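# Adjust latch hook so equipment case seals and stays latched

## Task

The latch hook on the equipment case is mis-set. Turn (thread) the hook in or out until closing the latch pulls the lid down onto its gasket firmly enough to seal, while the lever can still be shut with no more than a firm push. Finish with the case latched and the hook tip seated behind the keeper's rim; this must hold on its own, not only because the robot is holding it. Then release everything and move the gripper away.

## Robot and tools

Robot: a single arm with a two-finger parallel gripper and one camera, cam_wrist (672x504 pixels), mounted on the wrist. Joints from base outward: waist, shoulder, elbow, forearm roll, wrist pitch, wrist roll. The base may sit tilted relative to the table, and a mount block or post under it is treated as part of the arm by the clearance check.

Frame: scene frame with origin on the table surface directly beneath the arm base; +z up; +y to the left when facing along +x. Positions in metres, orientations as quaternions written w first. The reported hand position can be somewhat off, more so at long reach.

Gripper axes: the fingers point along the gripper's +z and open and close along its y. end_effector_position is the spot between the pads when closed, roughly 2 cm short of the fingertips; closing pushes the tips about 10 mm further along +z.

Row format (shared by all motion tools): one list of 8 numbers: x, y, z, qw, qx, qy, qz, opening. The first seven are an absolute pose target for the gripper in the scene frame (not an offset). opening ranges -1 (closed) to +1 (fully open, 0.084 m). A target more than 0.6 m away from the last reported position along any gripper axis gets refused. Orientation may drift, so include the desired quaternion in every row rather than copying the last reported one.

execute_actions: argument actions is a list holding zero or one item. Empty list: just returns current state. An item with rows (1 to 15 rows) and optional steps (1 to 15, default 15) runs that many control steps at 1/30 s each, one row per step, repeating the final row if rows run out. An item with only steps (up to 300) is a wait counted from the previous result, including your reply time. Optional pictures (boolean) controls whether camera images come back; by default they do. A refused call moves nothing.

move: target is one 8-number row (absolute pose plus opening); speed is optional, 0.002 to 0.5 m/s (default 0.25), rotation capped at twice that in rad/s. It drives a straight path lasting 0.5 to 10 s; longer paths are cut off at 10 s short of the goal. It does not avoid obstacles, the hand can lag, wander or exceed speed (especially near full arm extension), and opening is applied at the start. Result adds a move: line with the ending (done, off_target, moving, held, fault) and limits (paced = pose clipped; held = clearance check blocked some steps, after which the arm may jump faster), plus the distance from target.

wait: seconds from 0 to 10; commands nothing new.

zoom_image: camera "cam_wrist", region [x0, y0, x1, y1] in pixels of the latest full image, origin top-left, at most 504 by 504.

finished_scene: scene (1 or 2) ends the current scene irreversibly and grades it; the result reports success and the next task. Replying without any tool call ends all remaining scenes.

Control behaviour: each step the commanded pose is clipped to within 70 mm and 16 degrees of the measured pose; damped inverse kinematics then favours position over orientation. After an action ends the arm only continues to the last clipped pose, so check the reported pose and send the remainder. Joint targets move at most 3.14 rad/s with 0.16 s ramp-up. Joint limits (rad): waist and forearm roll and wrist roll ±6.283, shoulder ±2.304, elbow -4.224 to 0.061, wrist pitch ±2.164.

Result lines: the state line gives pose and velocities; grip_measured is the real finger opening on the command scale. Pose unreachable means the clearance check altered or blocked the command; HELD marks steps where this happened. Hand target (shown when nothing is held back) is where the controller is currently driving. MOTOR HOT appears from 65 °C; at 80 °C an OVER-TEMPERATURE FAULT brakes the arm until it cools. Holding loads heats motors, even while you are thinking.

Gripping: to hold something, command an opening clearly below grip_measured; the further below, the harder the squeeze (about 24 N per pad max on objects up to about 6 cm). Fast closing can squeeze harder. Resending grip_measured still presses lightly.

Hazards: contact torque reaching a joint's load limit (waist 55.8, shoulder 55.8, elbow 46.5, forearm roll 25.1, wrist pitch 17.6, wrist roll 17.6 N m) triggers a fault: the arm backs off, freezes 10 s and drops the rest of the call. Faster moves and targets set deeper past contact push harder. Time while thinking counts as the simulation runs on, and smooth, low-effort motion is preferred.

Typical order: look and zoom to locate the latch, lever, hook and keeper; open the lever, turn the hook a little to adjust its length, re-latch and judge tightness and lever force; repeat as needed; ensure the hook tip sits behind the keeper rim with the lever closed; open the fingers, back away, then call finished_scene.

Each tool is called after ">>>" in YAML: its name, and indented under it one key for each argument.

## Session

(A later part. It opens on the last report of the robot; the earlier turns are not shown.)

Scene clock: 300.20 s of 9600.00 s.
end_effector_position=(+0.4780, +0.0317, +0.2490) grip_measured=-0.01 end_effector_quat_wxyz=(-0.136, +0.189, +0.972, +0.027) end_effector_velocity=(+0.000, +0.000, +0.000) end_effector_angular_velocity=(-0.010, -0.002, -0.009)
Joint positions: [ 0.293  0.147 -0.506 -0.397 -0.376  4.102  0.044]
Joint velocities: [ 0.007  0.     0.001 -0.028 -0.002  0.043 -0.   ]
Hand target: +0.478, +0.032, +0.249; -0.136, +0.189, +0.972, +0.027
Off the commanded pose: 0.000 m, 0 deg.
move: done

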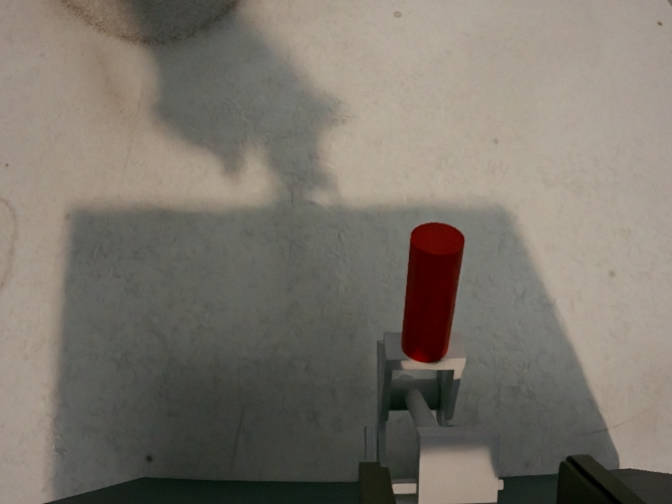

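>>> move:
  target: [0.470,0.0335,0.229,0.136,-0.189,-0.972,-0.027,0]
  speed: 0.06

>>> move:
  target: [0.470,0.0335,0.229,0.136,-0.189,-0.972,-0.027,-0.85]

>>> move:
  target: [0.4445,0.0445,0.237,0,-0.191,-0.982,0,-0.85]
  speed: 0.1

>>> move:
  target: [0.4445,0.0445,0.238,0,0.972,-0.233,0,-0.85]
  speed: 0.5

>>> move:
  target: [0.4445,0.0445,0.239,0,0.276,0.961,0,-0.85]
  speed: 0.5

>>> move:
  target: [0.4445,0.0445,0.240,0,-0.948,0.317,0,-0.85]
  speed: 0.5

>>> move:
  target: [0.4445,0.0445,0.240,0,-0.982,0.191,0,-0.85]
  speed: 0.5

Scene clock: 307.30 s of 9600.00 s.
end_effector_position=(+0.4701, +0.0334, +0.2293) grip_measured=-0.01 end_effector_quat_wxyz=(-0.136, +0.189, +0.972, +0.027) end_effector_velocity=(+0.000, +0.000, -0.002) end_effector_angular_velocity=(-0.001, -0.002, -0.001)
Joint positions: [ 0.285  0.095 -0.495 -0.468 -0.317  4.171  0.044]
Joint velocities: [ 0.    -0.004  0.    -0.012  0.006  0.014  0.   ]
Hand target: +0.470, +0.033, +0.229; -0.136, +0.189, +0.972, +0.027
Off the commanded pose: 0.000 m, 0 deg.
move: done

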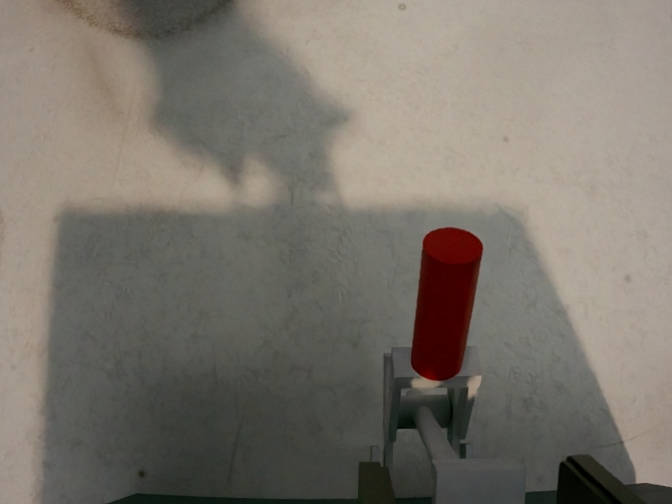

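Scene clock: 308.00 s of 9600.00 s.
end_effector_position=(+0.4701, +0.0335, +0.2290) grip_measured=-0.51 end_effector_quat_wxyz=(-0.136, +0.189, +0.972, +0.027) end_effector_velocity=(+0.001, -0.000, +0.000) end_effector_angular_velocity=(-0.001, -0.000, -0.000)
Joint positions: [ 0.285  0.094 -0.495 -0.469 -0.316  4.172  0.022]
Joint velocities: [-0.     0.    -0.001 -0.    -0.001  0.     0.   ]
Hand target: +0.470, +0.033, +0.229; -0.136, +0.189, +0.972, +0.027
Off the commanded pose: 0.000 m, 0 deg.
move: done

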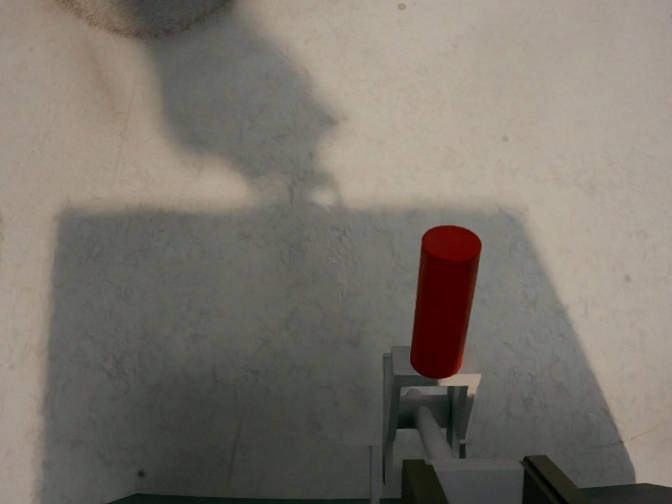

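Scene clock: 309.93 s of 9600.00 s.
end_effector_position=(+0.4454, +0.0440, +0.2369) grip_measured=-0.51 end_effector_quat_wxyz=(+0.001, +0.191, +0.982, -0.000) end_effector_velocity=(-0.000, +0.000, -0.000) end_effector_angular_velocity=(-0.002, -0.016, -0.003)
Joint positions: [ 0.485  0.19  -0.3   -1.562 -0.39   5.416  0.022]
Joint velocities: [ 0.006  0.002  0.009 -0.049 -0.01   0.056  0.   ]
Hand target: +0.445, +0.044, +0.237; +0.002, +0.191, +0.982, -0.000
Off the commanded pose: 0.001 m, 0 deg.
move: done

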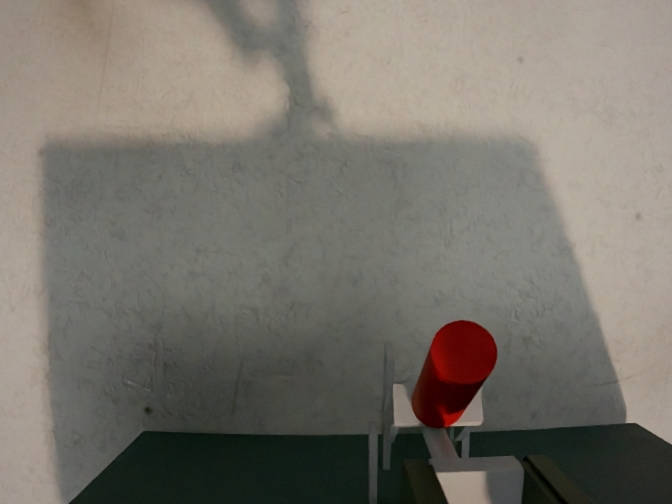

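Scene clock: 313.70 s of 9600.00 s.
end_effector_position=(+0.4447, +0.0446, +0.2380) grip_measured=-0.51 end_effector_quat_wxyz=(-0.001, +0.972, -0.233, +0.001) end_effector_velocity=(+0.000, -0.001, +0.000) end_effector_angular_velocity=(-0.006, +0.010, +0.007)
Joint positions: [ 0.488  0.194 -0.298 -1.554 -0.39   2.356  0.021]
Joint velocities: [-0.001 -0.002 -0.007  0.043 -0.002 -0.049 -0.   ]
Hand target: +0.444, +0.044, +0.238; -0.000, +0.972, -0.233, +0.000
Off the commanded pose: 0.000 m, 0 deg.
move: done

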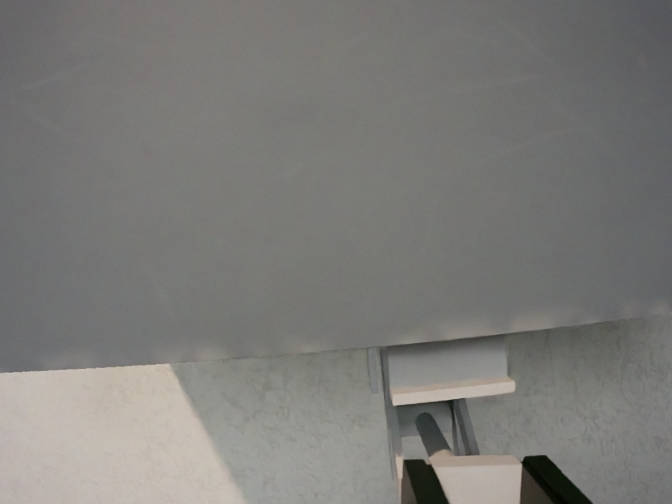

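Scene clock: 317.47 s of 9600.00 s.
end_effector_position=(+0.4446, +0.0446, +0.2390) grip_measured=-0.51 end_effector_quat_wxyz=(+0.001, +0.276, +0.961, +0.000) end_effector_velocity=(-0.001, -0.000, +0.000) end_effector_angular_velocity=(-0.004, +0.013, +0.006)
Joint positions: [ 0.489  0.198 -0.298 -1.544 -0.39  -0.706  0.022]
Joint velocities: [-0.001 -0.004 -0.007  0.043  0.001 -0.048 -0.   ]
Hand target: +0.444, +0.044, +0.239; +0.000, +0.276, +0.961, +0.000
Off the commanded pose: 0.000 m, 0 deg.
move: done

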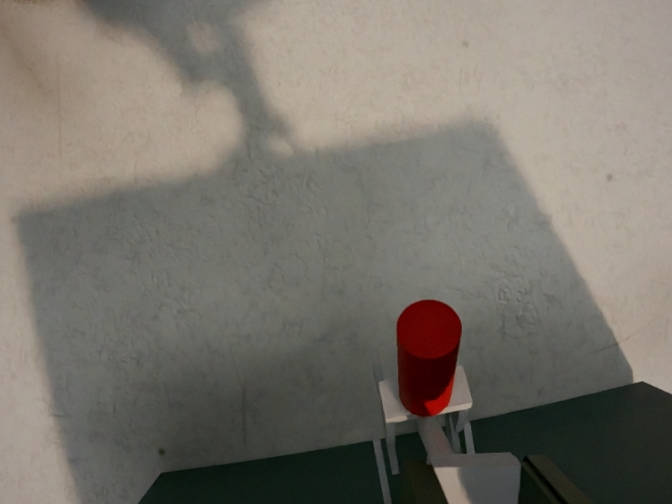

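Scene clock: 321.23 s of 9600.00 s.
end_effector_position=(+0.4449, +0.0447, +0.2401) grip_measured=-0.52 end_effector_quat_wxyz=(-0.001, +0.948, -0.318, +0.001) end_effector_velocity=(-0.001, -0.000, -0.000) end_effector_angular_velocity=(-0.003, +0.014, +0.008)
Joint positions: [ 0.491  0.202 -0.298 -1.535 -0.391 -3.77   0.021]
Joint velocities: [-0.001 -0.004 -0.006  0.041  0.002 -0.047  0.   ]
Hand target: +0.444, +0.044, +0.240; -0.000, +0.948, -0.317, +0.000
Off the commanded pose: 0.000 m, 0 deg.
move: done

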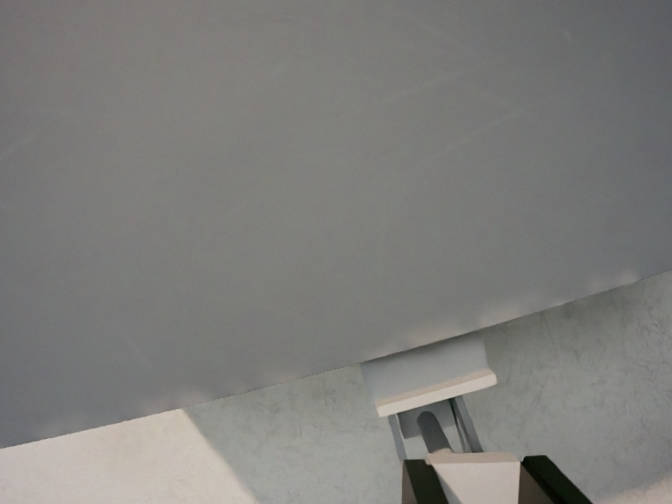

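Scene clock: 322.13 s of 9600.00 s.
end_effector_position=(+0.4445, +0.0446, +0.2400) grip_measured=-0.52 end_effector_quat_wxyz=(-0.000, +0.982, -0.191, +0.000) end_effector_velocity=(-0.000, -0.001, +0.000) end_effector_angular_velocity=(-0.004, +0.006, +0.011)
Joint positions: [ 0.491  0.202 -0.298 -1.533 -0.391 -4.033  0.021]
Joint velocities: [-0.001 -0.    -0.003  0.023 -0.002 -0.034 -0.   ]
Hand target: +0.444, +0.044, +0.240; -0.000, +0.982, -0.191, +0.000
Off the commanded pose: 0.000 m, 0 deg.
move: done

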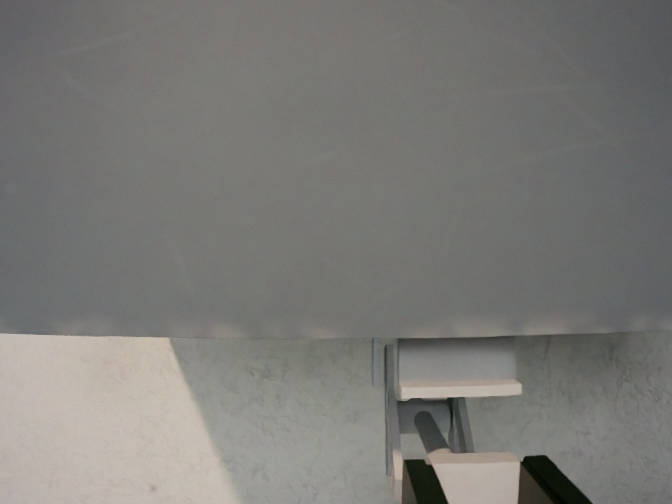

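>>> move:
  target: [0.473,0.033,0.234,-0.027,0.972,-0.189,-0.136,-0.85]
  speed: 0.1

>>> move:
  target: [0.4715,0.0335,0.221,-0.027,0.972,-0.189,-0.136,-0.85]
  speed: 0.04

>>> move:
  target: [0.4715,0.0335,0.221,-0.027,0.972,-0.189,-0.136,0]

>>> move:
  target: [0.46,0.09,0.28,0,0.927,-0.375,0,-1]
  speed: 0.3

>>> move:
  target: [0.465,0.20,0.13,0.476,0.458,-0.679,0.321,-1]
  speed: 0.3

>>> zoom_image:
  camera: "cam_wrist"
  region: [150,60,550,460]

Scene clock: 328.37 s of 9600.00 s.
end_effector_position=(+0.4721, +0.0336, +0.2341) grip_measured=-0.52 end_effector_quat_wxyz=(-0.027, +0.972, -0.189, -0.137) end_effector_velocity=(-0.000, -0.000, +0.000) end_effector_angular_velocity=(+0.011, +0.011, -0.000)
Joint positions: [ 0.289  0.106 -0.5   -0.444 -0.334 -5.276  0.021]
Joint velocities: [-0.01  -0.003 -0.005  0.057 -0.003 -0.065 -0.   ]
Hand target: +0.472, +0.034, +0.234; -0.027, +0.972, -0.189, -0.138
Off the commanded pose: 0.001 m, 0 deg.
move: done

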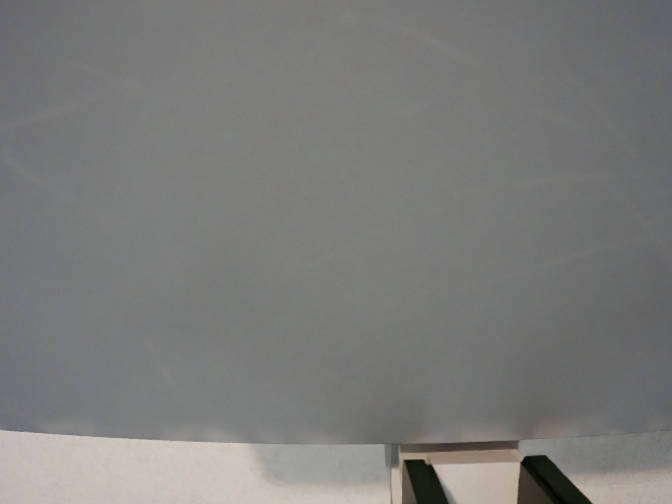

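Scene clock: 329.13 s of 9600.00 s.
end_effector_position=(+0.4710, +0.0335, +0.2216) grip_measured=-0.51 end_effector_quat_wxyz=(-0.027, +0.972, -0.189, -0.137) end_effector_velocity=(+0.001, -0.000, -0.002) end_effector_angular_velocity=(-0.001, -0.002, -0.001)
Joint positions: [ 0.279  0.069 -0.503 -0.488 -0.301 -5.239  0.022]
Joint velocities: [-0.002 -0.007 -0.001 -0.013  0.007  0.013 -0.   ]
Hand target: +0.471, +0.033, +0.221; -0.027, +0.972, -0.189, -0.136
Off the commanded pose: 0.001 m, 0 deg.
move: done

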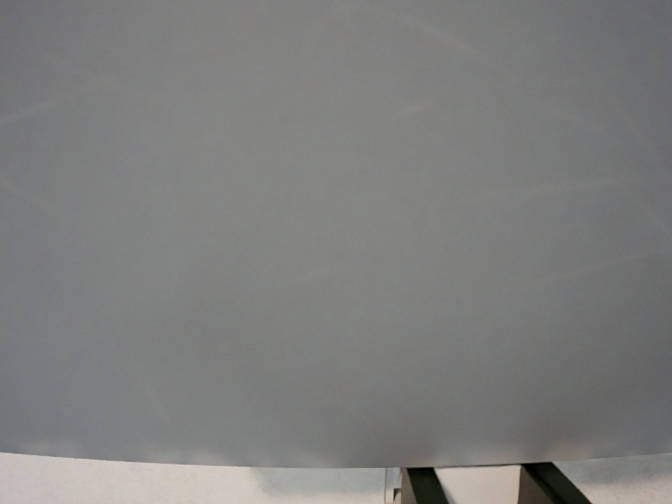

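Scene clock: 329.83 s of 9600.00 s.
end_effector_position=(+0.4715, +0.0335, +0.2210) grip_measured=-0.01 end_effector_quat_wxyz=(-0.027, +0.972, -0.189, -0.136) end_effector_velocity=(+0.000, -0.000, +0.000) end_effector_angular_velocity=(-0.000, +0.000, -0.000)
Joint positions: [ 0.278  0.068 -0.503 -0.49  -0.298 -5.237  0.044]
Joint velocities: [-0.  0. -0. -0. -0.  0. -0.]
Hand target: +0.471, +0.034, +0.221; -0.027, +0.972, -0.189, -0.136
Off the commanded pose: 0.000 m, 0 deg.
move: done

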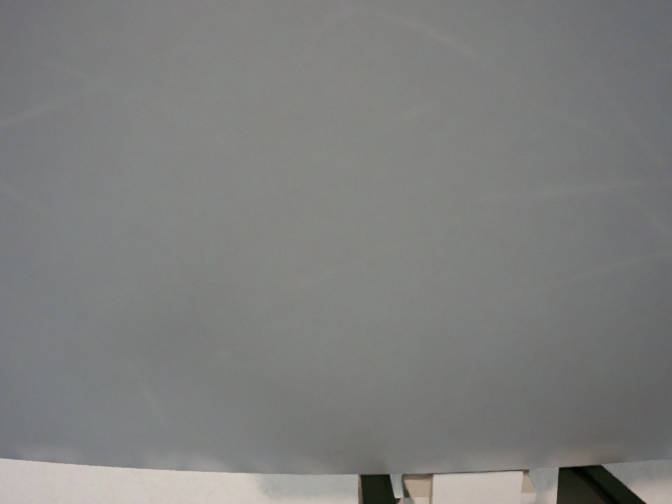

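Scene clock: 331.53 s of 9600.00 s.
end_effector_position=(+0.4609, +0.0894, +0.2798) grip_measured=-0.52 end_effector_quat_wxyz=(-0.000, +0.927, -0.375, +0.001) end_effector_velocity=(+0.001, -0.000, +0.001) end_effector_angular_velocity=(-0.008, -0.014, -0.003)
Joint positions: [ 0.671  0.224 -0.377 -1.213 -0.505 -3.834  0.021]
Joint velocities: [ 0.009 -0.001  0.002 -0.027 -0.014  0.035  0.   ]
Hand target: +0.461, +0.089, +0.280; +0.000, +0.927, -0.375, +0.002
Off the commanded pose: 0.001 m, 0 deg.
move: done

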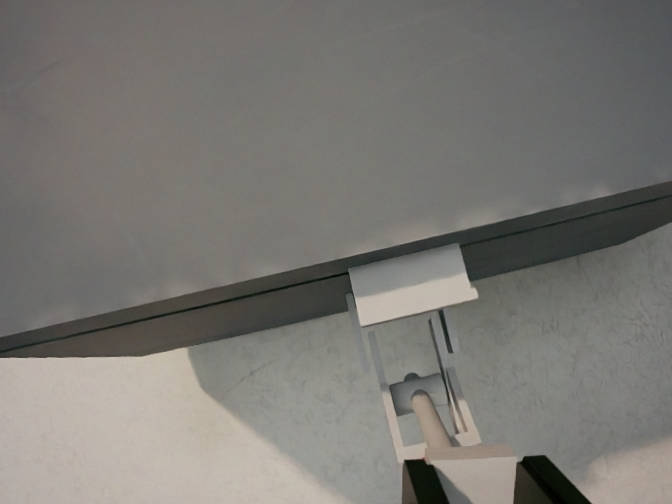

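Scene clock: 334.80 s of 9600.00 s.
end_effector_position=(+0.4653, +0.2003, +0.1314) grip_measured=-1.00 end_effector_quat_wxyz=(-0.475, -0.459, +0.678, -0.321) end_effector_velocity=(-0.000, +0.001, -0.001) end_effector_angular_velocity=(-0.009, +0.000, -0.005)
Joint positions: [ 0.781 -1.076 -1.492 -0.645 -1.566 -2.753  0.   ]
Joint velocities: [-0.002 -0.008 -0.01   0.005 -0.007  0.003  0.   ]
Hand target: +0.465, +0.200, +0.131; -0.476, -0.458, +0.678, -0.321
Off the commanded pose: 0.001 m, 0 deg.
move: done

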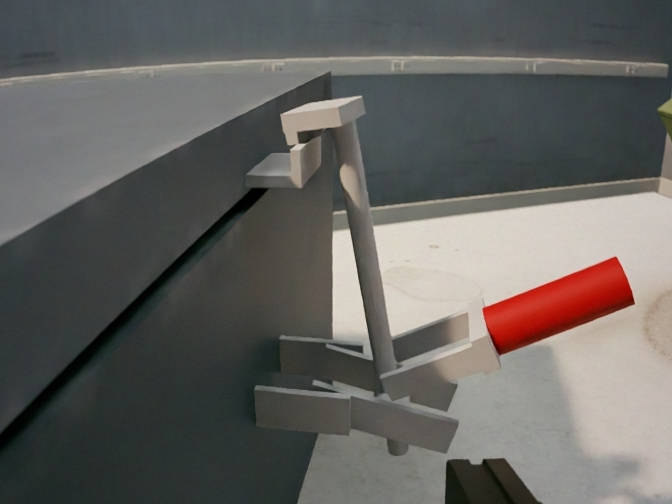

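Region (150, 60, 550, 460) of cam_wrist's 672x504 image, scaled by 1.260, with more detail than that image has.

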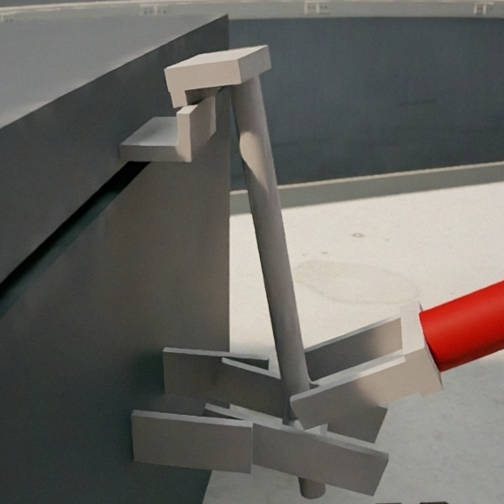

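>>> move:
  target: [0.46,0.18,0.28,0.2,0.5,-0.84,0.1,-1]
  speed: 0.3

>>> move:
  target: [0.46,0.15,0.40,0,0.559,-0.829,0,-1]
  speed: 0.3

Scene clock: 339.67 s of 9600.00 s.
end_effector_position=(+0.4597, +0.1794, +0.2790) grip_measured=-1.00 end_effector_quat_wxyz=(-0.200, -0.498, +0.838, -0.100) end_effector_velocity=(+0.000, -0.001, +0.002) end_effector_angular_velocity=(+0.010, -0.005, -0.001)
Joint positions: [ 0.903 -0.251 -0.805 -0.749 -0.956 -2.665  0.   ]
Joint velocities: [ 0.001  0.013  0.008 -0.003  0.006  0.001  0.   ]
Hand target: +0.460, +0.179, +0.279; -0.199, -0.498, +0.838, -0.100
Off the commanded pose: 0.001 m, 0 deg.
move: done

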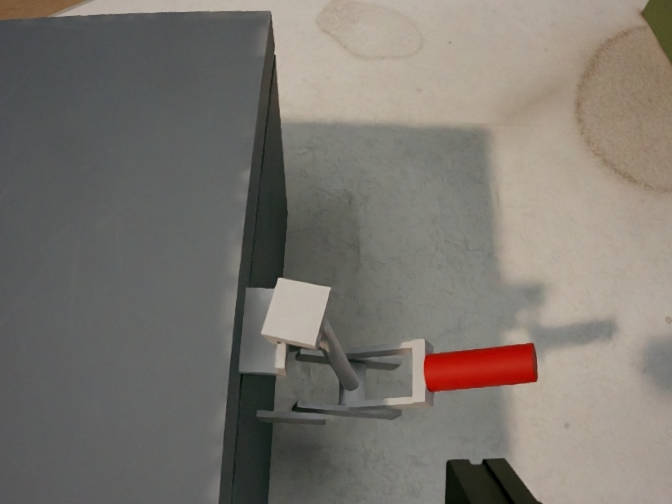

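Scene clock: 341.03 s of 9600.00 s.
end_effector_position=(+0.4601, +0.1502, +0.3990) grip_measured=-1.00 end_effector_quat_wxyz=(-0.000, -0.559, +0.829, -0.000) end_effector_velocity=(+0.001, +0.000, +0.003) end_effector_angular_velocity=(+0.008, -0.004, -0.000)
Joint positions: [ 1.026  0.337 -0.517 -0.827 -0.838 -2.793  0.   ]
Joint velocities: [ 0.002  0.01   0.     0.002  0.001 -0.005  0.   ]
Hand target: +0.460, +0.150, +0.399; +0.000, -0.559, +0.829, -0.000
Off the commanded pose: 0.001 m, 0 deg.
move: done

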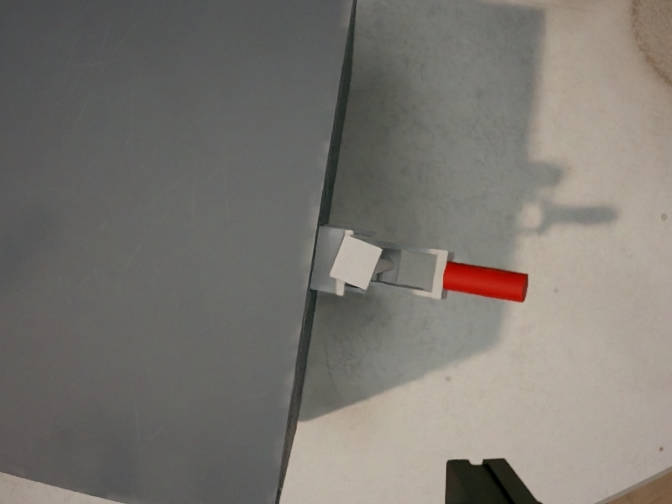

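>>> move:
  target: [0.46,0.12,0.33,0,0.793,0.609,0,0]
  speed: 0.5

>>> move:
  target: [0.46,0.09,0.28,0,0.656,-0.755,0,0]
  speed: 0.5

>>> move:
  target: [0.4637,0.083,0.252,0.098,-0.348,-0.932,-0.037,0]
  speed: 0.5

Scene clock: 357.33 s of 9600.00 s.
end_effector_position=(+0.4599, +0.1200, +0.3301) grip_measured=-0.01 end_effector_quat_wxyz=(-0.001, +0.793, +0.609, -0.000) end_effector_velocity=(+0.001, +0.000, +0.000) end_effector_angular_velocity=(-0.004, -0.008, -0.011)
Joint positions: [ 0.835  0.285 -0.427 -0.993 -0.643  0.265  0.044]
Joint velocities: [ 0.004 -0.001  0.001 -0.015 -0.005  0.028 -0.   ]
Hand target: +0.460, +0.120, +0.330; -0.000, +0.793, +0.609, -0.000
Off the commanded pose: 0.000 m, 0 deg.
move: done

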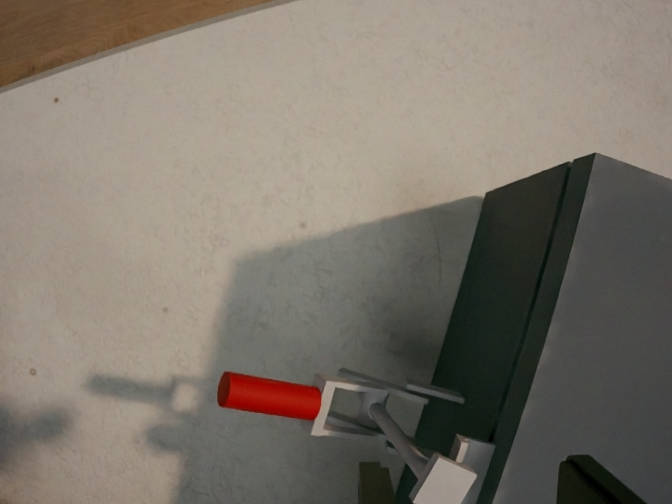

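Scene clock: 361.03 s of 9600.00 s.
end_effector_position=(+0.4600, +0.0901, +0.2801) grip_measured=-0.01 end_effector_quat_wxyz=(-0.000, -0.656, +0.755, +0.001) end_effector_velocity=(-0.000, -0.001, -0.000) end_effector_angular_velocity=(-0.005, -0.010, -0.009)
Joint positions: [ 0.672  0.224 -0.378 -1.205 -0.504  3.384  0.044]
Joint velocities: [ 0.005 -0.     0.005 -0.025 -0.007  0.038 -0.   ]
Hand target: +0.460, +0.090, +0.280; +0.000, -0.656, +0.755, +0.000
Off the commanded pose: 0.000 m, 0 deg.
move: done

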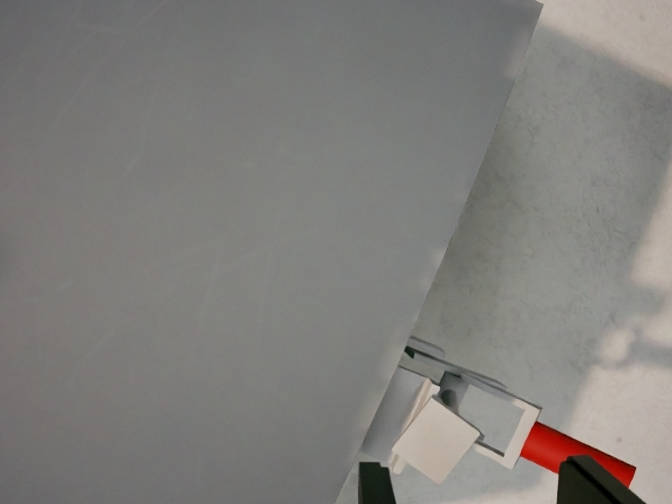

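Scene clock: 363.83 s of 9600.00 s.
end_effector_position=(+0.4631, +0.0833, +0.2521) grip_measured=-0.01 end_effector_quat_wxyz=(-0.100, +0.347, +0.932, +0.037) end_effector_velocity=(+0.000, +0.000, -0.000) end_effector_angular_velocity=(-0.009, -0.010, -0.011)
Joint positions: [ 0.455  0.156 -0.439 -0.739 -0.285  4.906  0.044]
Joint velocities: [ 0.008  0.001  0.004 -0.059 -0.002  0.076  0.   ]
Hand target: +0.463, +0.083, +0.252; -0.099, +0.348, +0.932, +0.037
Off the commanded pose: 0.001 m, 0 deg.
move: done

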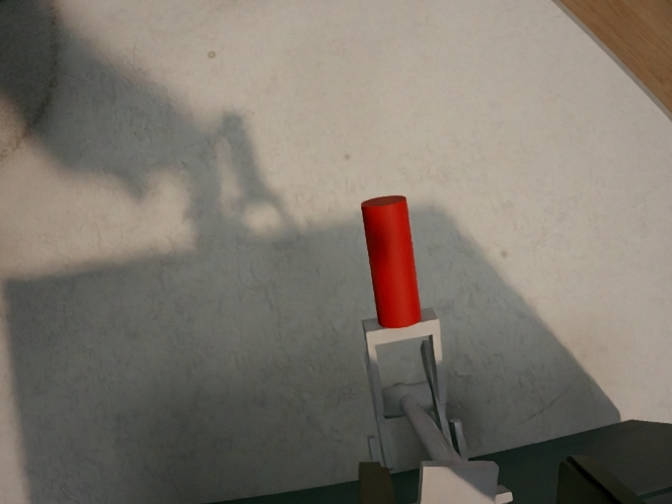

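>>> move:
  target: [0.4589,0.087,0.2257,0.098,-0.348,-0.932,-0.037,0]
  speed: 0.06

>>> move:
  target: [0.4589,0.087,0.2257,0.098,-0.348,-0.932,-0.037,-0.85]

>>> move:
  target: [0.438,0.099,0.236,0,-0.35,-0.937,0,-0.85]
  speed: 0.08

Scene clock: 367.47 s of 9600.00 s.
end_effector_position=(+0.4591, +0.0869, +0.2260) grip_measured=-0.01 end_effector_quat_wxyz=(-0.099, +0.348, +0.932, +0.037) end_effector_velocity=(-0.000, +0.000, -0.002) end_effector_angular_velocity=(-0.007, -0.011, -0.003)
Joint positions: [ 0.439  0.073 -0.442 -0.975 -0.226  5.138  0.044]
Joint velocities: [ 0.006 -0.004  0.005 -0.094  0.     0.101  0.   ]
Hand target: +0.459, +0.087, +0.226; -0.098, +0.348, +0.932, +0.037
Off the commanded pose: 0.000 m, 0 deg.
move: done

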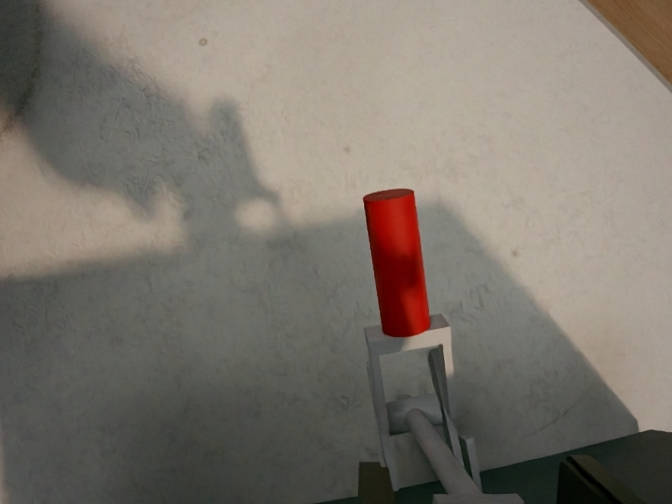

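Scene clock: 368.17 s of 9600.00 s.
end_effector_position=(+0.4592, +0.0871, +0.2258) grip_measured=-0.51 end_effector_quat_wxyz=(-0.098, +0.348, +0.932, +0.037) end_effector_velocity=(-0.001, -0.000, -0.000) end_effector_angular_velocity=(-0.001, +0.001, +0.001)
Joint positions: [ 0.44   0.072 -0.441 -0.986 -0.226  5.149  0.022]
Joint velocities: [ 0.    -0.     0.002 -0.004 -0.     0.005  0.   ]
Hand target: +0.459, +0.087, +0.226; -0.098, +0.348, +0.932, +0.037
Off the commanded pose: 0.000 m, 0 deg.
move: done

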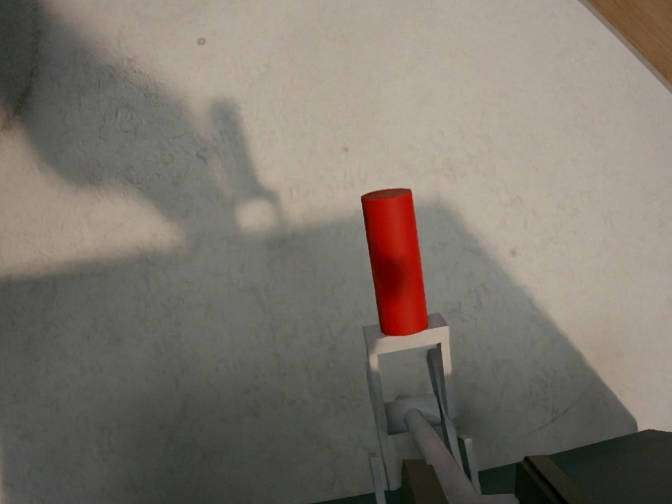

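Scene clock: 369.83 s of 9600.00 s.
end_effector_position=(+0.4390, +0.0988, +0.2361) grip_measured=-0.51 end_effector_quat_wxyz=(+0.001, +0.350, +0.937, +0.001) end_effector_velocity=(-0.002, +0.000, +0.000) end_effector_angular_velocity=(-0.006, -0.010, -0.002)
Joint positions: [ 0.659  0.079 -0.352 -1.539 -0.465  5.893  0.022]
Joint velocities: [ 0.011 -0.002  0.006 -0.02  -0.015  0.033  0.   ]
Hand target: +0.439, +0.099, +0.236; +0.001, +0.350, +0.937, +0.000
Off the commanded pose: 0.001 m, 0 deg.
move: done

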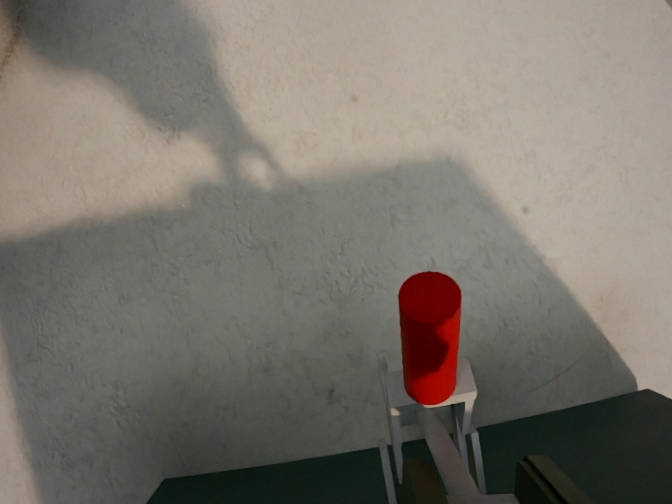

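>>> move:
  target: [0.438,0.099,0.237,0,0.921,-0.391,0,-0.85]
  speed: 0.5

>>> move:
  target: [0.438,0.099,0.238,0,0.431,0.903,0,-0.85]
  speed: 0.5

>>> move:
  target: [0.438,0.099,0.238,0,0.263,0.965,0,-0.85]
  speed: 0.5

Scene clock: 378.70 s of 9600.00 s.
end_effector_position=(+0.4381, +0.0991, +0.2370) grip_measured=-0.52 end_effector_quat_wxyz=(-0.001, +0.920, -0.391, +0.000) end_effector_velocity=(-0.001, -0.001, -0.000) end_effector_angular_velocity=(-0.006, +0.010, +0.010)
Joint positions: [ 0.663  0.082 -0.351 -1.532 -0.466  2.837  0.021]
Joint velocities: [-0.001 -0.002 -0.005  0.029 -0.001 -0.038 -0.   ]
Hand target: +0.438, +0.099, +0.237; -0.000, +0.920, -0.391, +0.000
Off the commanded pose: 0.000 m, 0 deg.
move: done

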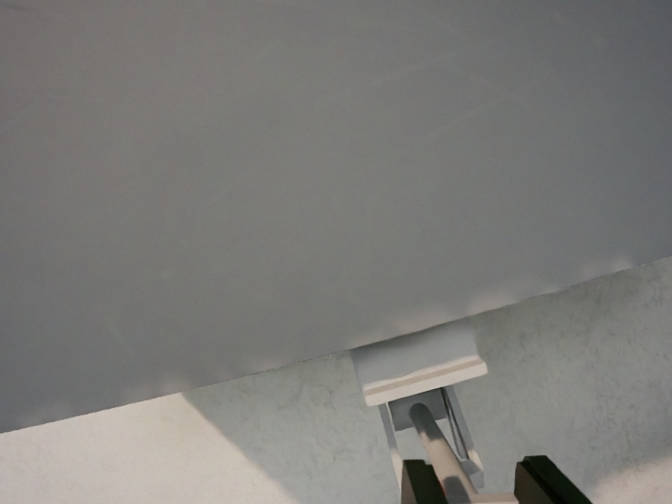

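Scene clock: 382.43 s of 9600.00 s.
end_effector_position=(+0.4384, +0.0992, +0.2381) grip_measured=-0.51 end_effector_quat_wxyz=(+0.001, +0.431, +0.902, +0.001) end_effector_velocity=(-0.001, -0.000, +0.000) end_effector_angular_velocity=(-0.003, +0.011, +0.010)
Joint positions: [ 0.664  0.086 -0.351 -1.525 -0.467 -0.224  0.022]
Joint velocities: [-0.001 -0.002 -0.005  0.028  0.002 -0.037  0.   ]
Hand target: +0.438, +0.099, +0.238; +0.000, +0.431, +0.902, +0.000
Off the commanded pose: 0.001 m, 0 deg.
move: done

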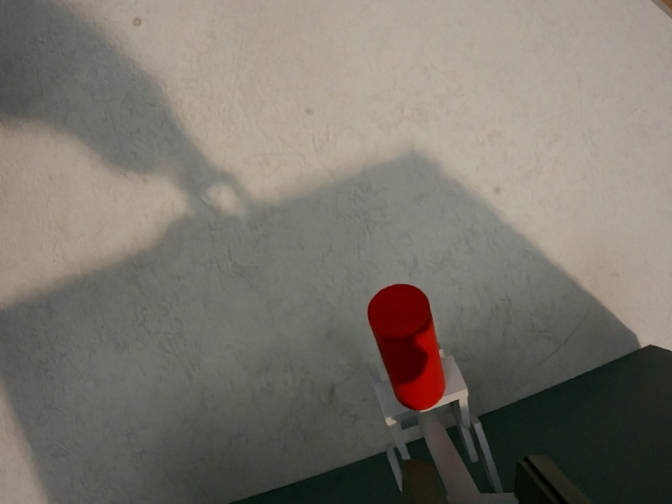

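Scene clock: 383.43 s of 9600.00 s.
end_effector_position=(+0.4381, +0.0991, +0.2380) grip_measured=-0.51 end_effector_quat_wxyz=(+0.000, +0.263, +0.965, +0.000) end_effector_velocity=(+0.000, -0.000, +0.000) end_effector_angular_velocity=(-0.002, +0.005, +0.010)
Joint positions: [ 0.664  0.085 -0.351 -1.524 -0.467 -0.583  0.022]
Joint velocities: [-0.001 -0.001 -0.003  0.017  0.001 -0.027 -0.   ]
Hand target: +0.438, +0.099, +0.238; +0.000, +0.263, +0.965, +0.000
Off the commanded pose: 0.000 m, 0 deg.
move: done

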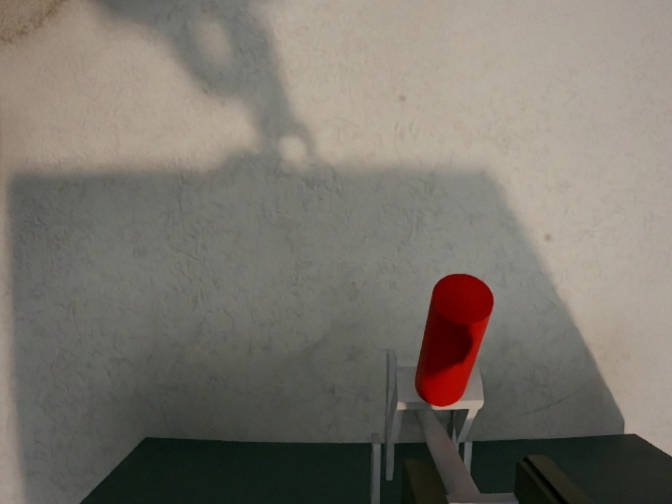

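>>> move:
  target: [0.4635,0.084,0.233,-0.126,0.261,0.957,0.034,-0.85]
  speed: 0.1

>>> move:
  target: [0.4625,0.0846,0.221,-0.109,0.261,0.959,0.03,-0.85]
  speed: 0.04

>>> move:
  target: [0.4625,0.0846,0.221,-0.109,0.261,0.959,0.03,0]

>>> move:
  target: [0.465,0.083,0.26,-0.109,0.261,0.959,0.03,0]
  speed: 0.2

Scene clock: 390.47 s of 9600.00 s.
end_effector_position=(+0.4627, +0.0846, +0.2330) grip_measured=-0.51 end_effector_quat_wxyz=(-0.126, +0.261, +0.956, +0.034) end_effector_velocity=(+0.000, -0.001, +0.000) end_effector_angular_velocity=(+0.011, +0.018, +0.005)
Joint positions: [ 0.426  0.068 -0.487 -0.628 -0.287 -1.678  0.022]
Joint velocities: [-0.013 -0.004 -0.01   0.091 -0.004 -0.105 -0.   ]
Hand target: +0.463, +0.084, +0.233; -0.128, +0.261, +0.956, +0.034
Off the commanded pose: 0.001 m, 0 deg.
move: done

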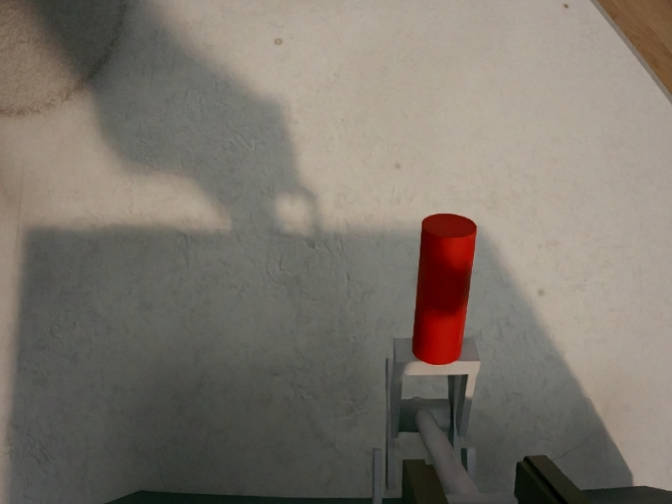

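Scene clock: 391.27 s of 9600.00 s.
end_effector_position=(+0.4630, +0.0846, +0.2213) grip_measured=-0.51 end_effector_quat_wxyz=(-0.110, +0.261, +0.959, +0.030) end_effector_velocity=(-0.000, +0.000, -0.002) end_effector_angular_velocity=(-0.010, -0.016, -0.002)
Joint positions: [ 0.431  0.04  -0.478 -0.848 -0.258 -1.456  0.022]
Joint velocities: [ 0.009 -0.004  0.007 -0.107  0.002  0.116  0.   ]
Hand target: +0.463, +0.085, +0.221; -0.109, +0.261, +0.959, +0.030
Off the commanded pose: 0.001 m, 0 deg.
move: done

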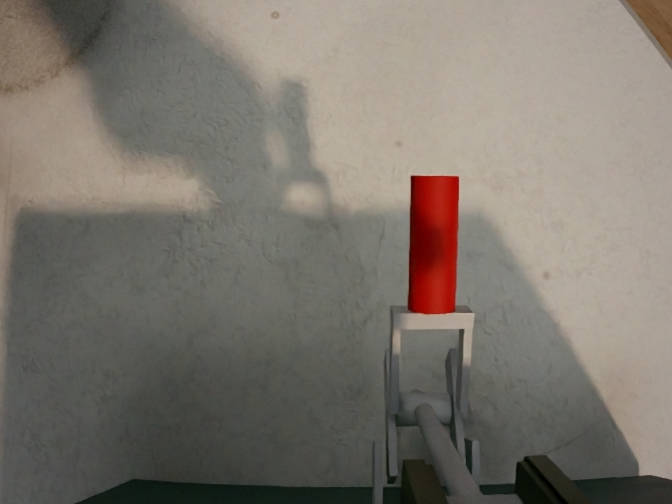

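Scene clock: 391.97 s of 9600.00 s.
end_effector_position=(+0.4625, +0.0846, +0.2210) grip_measured=-0.01 end_effector_quat_wxyz=(-0.109, +0.261, +0.959, +0.030) end_effector_velocity=(+0.001, +0.000, +0.000) end_effector_angular_velocity=(+0.001, -0.002, -0.000)
Joint positions: [ 0.432  0.039 -0.477 -0.86  -0.258 -1.443  0.044]
Joint velocities: [ 0.001  0.    -0.    -0.004  0.001  0.004 -0.   ]
Hand target: +0.463, +0.085, +0.221; -0.109, +0.261, +0.959, +0.030
Off the commanded pose: 0.000 m, 0 deg.
move: done

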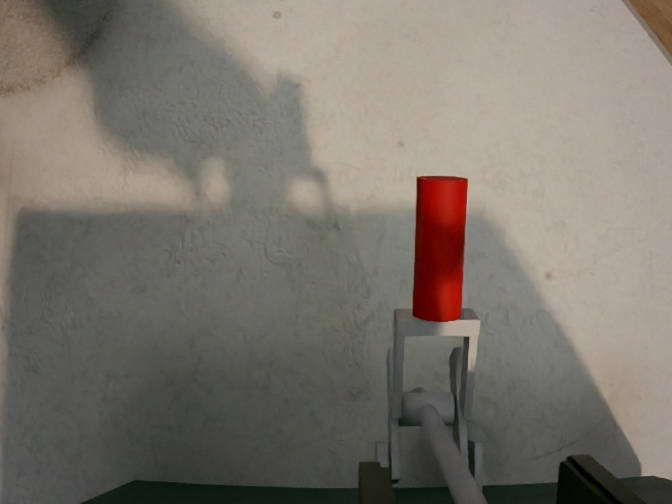

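Scene clock: 392.83 s of 9600.00 s.
end_effector_position=(+0.4649, +0.0831, +0.2596) grip_measured=-0.01 end_effector_quat_wxyz=(-0.109, +0.261, +0.959, +0.030) end_effector_velocity=(+0.001, -0.000, +0.002) end_effector_angular_velocity=(+0.003, +0.003, +0.000)
Joint positions: [ 0.471  0.156 -0.466 -0.645 -0.35  -1.634  0.044]
Joint velocities: [-0.001  0.006 -0.002  0.027 -0.005 -0.029 -0.   ]
Hand target: +0.465, +0.083, +0.260; -0.109, +0.261, +0.959, +0.030
Off the commanded pose: 0.000 m, 0 deg.
move: done

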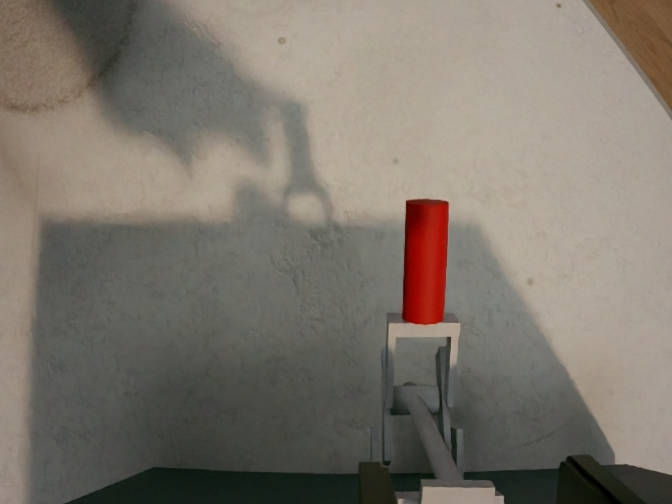

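>>> move:
  target: [0.374,0.1366,0.20,0,0.263,0.965,0,-0.8]
  speed: 0.2

>>> move:
  target: [0.374,0.1366,0.135,0,0.263,0.965,0,-0.8]
  speed: 0.08

Scene clock: 400.63 s of 9600.00 s.
end_effector_position=(+0.3752, +0.1361, +0.2004) grip_measured=-0.82 end_effector_quat_wxyz=(+0.002, +0.263, +0.965, +0.000) end_effector_velocity=(+0.000, +0.000, -0.000) end_effector_angular_velocity=(+0.004, -0.012, -0.004)
Joint positions: [ 0.809 -0.136 -0.314 -1.847 -0.545 -0.059  0.008]
Joint velocities: [ 0.002 -0.001  0.006 -0.026 -0.009  0.032  0.   ]
Hand target: +0.375, +0.136, +0.200; +0.002, +0.263, +0.965, +0.001
Off the commanded pose: 0.001 m, 0 deg.
move: done

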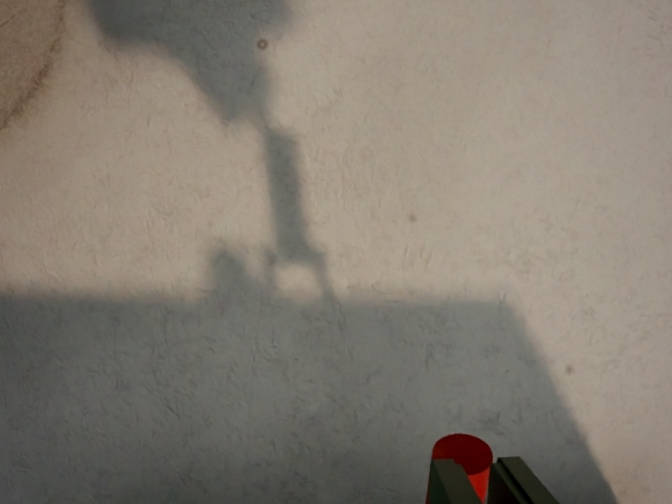

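Scene clock: 401.90 s of 9600.00 s.
end_effector_position=(+0.3738, +0.1369, +0.1355) grip_measured=-0.82 end_effector_quat_wxyz=(-0.000, +0.263, +0.965, +0.001) end_effector_velocity=(+0.000, -0.001, -0.002) end_effector_angular_velocity=(-0.001, -0.003, -0.001)
Joint positions: [ 0.702 -0.367 -0.382 -2.189 -0.602  0.219  0.008]
Joint velocities: [-0.004 -0.007 -0.001 -0.011 -0.006  0.009  0.   ]
Hand target: +0.374, +0.137, +0.135; -0.000, +0.263, +0.965, +0.001
Off the commanded pose: 0.001 m, 0 deg.
move: done

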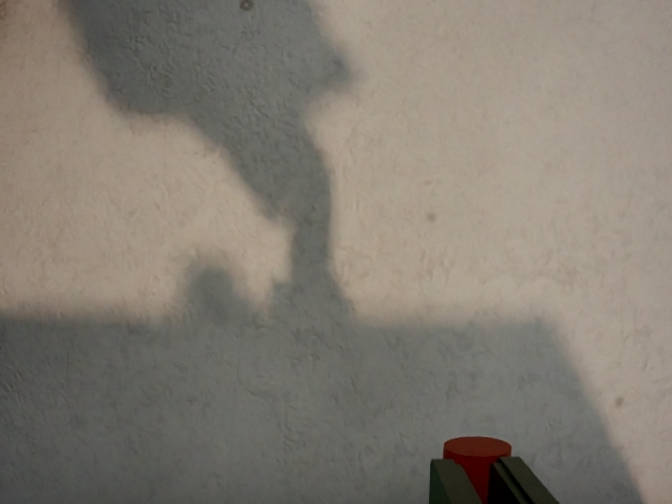

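>>> move:
  target: [0.381,0.1325,0.105,0,0.263,0.965,0,-0.8]
  speed: 0.03

>>> move:
  target: [0.390,0.127,0.085,0,0.263,0.965,0,-0.8]
  speed: 0.02

Scene clock: 405.07 s of 9600.00 s.
end_effector_position=(+0.3813, +0.1325, +0.1052) grip_measured=-0.82 end_effector_quat_wxyz=(+0.001, +0.263, +0.965, +0.000) end_effector_velocity=(-0.002, -0.003, -0.001) end_effector_angular_velocity=(-0.004, +0.001, +0.000)
Joint positions: [ 0.636 -0.456 -0.428 -2.3   -0.631  0.276  0.008]
Joint velocities: [-0.005 -0.004  0.003 -0.005 -0.004  0.002  0.   ]
Hand target: +0.381, +0.133, +0.105; -0.000, +0.263, +0.965, +0.000
Off the commanded pose: 0.000 m, 0 deg.
move: done

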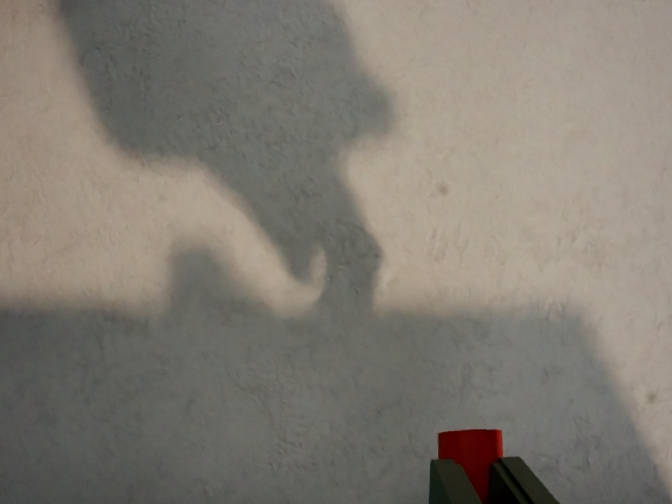

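Scene clock: 406.47 s of 9600.00 s.
end_effector_position=(+0.3899, +0.1272, +0.0852) grip_measured=-0.82 end_effector_quat_wxyz=(+0.000, +0.263, +0.965, +0.000) end_effector_velocity=(-0.000, -0.000, -0.002) end_effector_angular_velocity=(+0.001, +0.002, +0.001)
Joint positions: [ 0.583 -0.505 -0.464 -2.364 -0.64   0.29   0.008]
Joint velocities: [-0.004 -0.005 -0.002 -0.006  0.001  0.002 -0.   ]
Hand target: +0.390, +0.127, +0.085; -0.000, +0.263, +0.965, +0.000
Off the commanded pose: 0.000 m, 0 deg.
move: done

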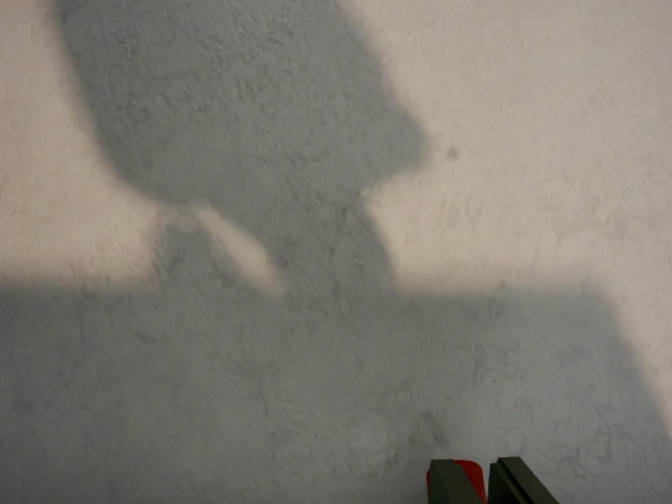

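>>> move:
  target: [0.385,0.14,0.17,0,0.263,0.965,0,-0.8]
  speed: 0.2

>>> move:
  target: [0.48,0.255,0.12,0.498,0.406,-0.711,0.285,-0.8]
  speed: 0.3

Scene clock: 409.77 s of 9600.00 s.
end_effector_position=(+0.3851, +0.1395, +0.1695) grip_measured=-0.82 end_effector_quat_wxyz=(+0.000, +0.263, +0.965, -0.000) end_effector_velocity=(+0.000, +0.000, +0.002) end_effector_angular_velocity=(-0.004, +0.002, +0.001)
Joint positions: [ 0.746 -0.244 -0.366 -1.998 -0.552  0.044  0.008]
Joint velocities: [ 0.006  0.006 -0.002  0.026  0.003 -0.022 -0.   ]
Hand target: +0.385, +0.140, +0.170; +0.000, +0.263, +0.965, -0.001
Off the commanded pose: 0.001 m, 0 deg.
move: done

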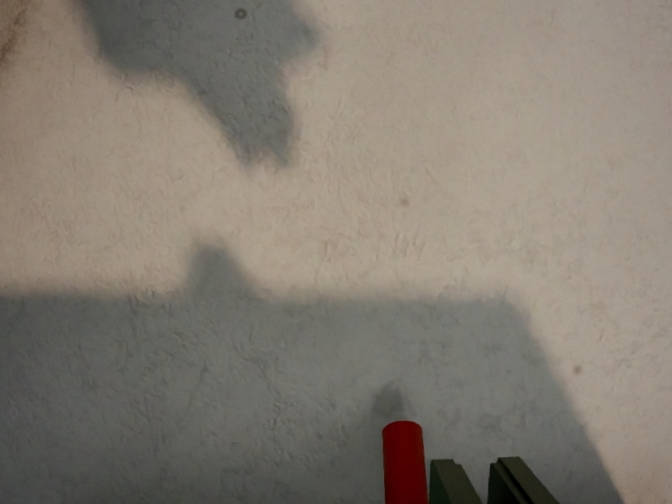

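Scene clock: 413.47 s of 9600.00 s.
end_effector_position=(+0.4796, +0.2555, +0.1208) grip_measured=-0.82 end_effector_quat_wxyz=(-0.499, -0.406, +0.710, -0.285) end_effector_velocity=(+0.000, +0.001, -0.001) end_effector_angular_velocity=(-0.003, +0.007, +0.006)
Joint positions: [ 0.78  -1.183 -1.74  -0.516 -1.635 -2.775  0.008]
Joint velocities: [ 0.001 -0.008 -0.01  -0.001 -0.01  -0.007 -0.   ]
Hand target: +0.480, +0.256, +0.121; -0.499, -0.407, +0.710, -0.285
Off the commanded pose: 0.001 m, 0 deg.
move: done

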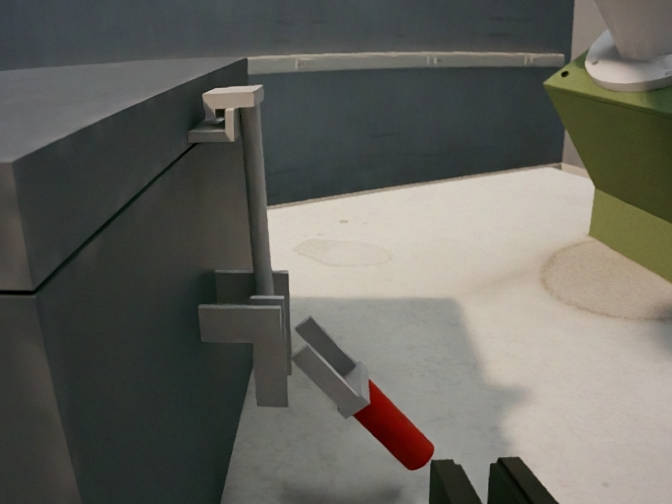

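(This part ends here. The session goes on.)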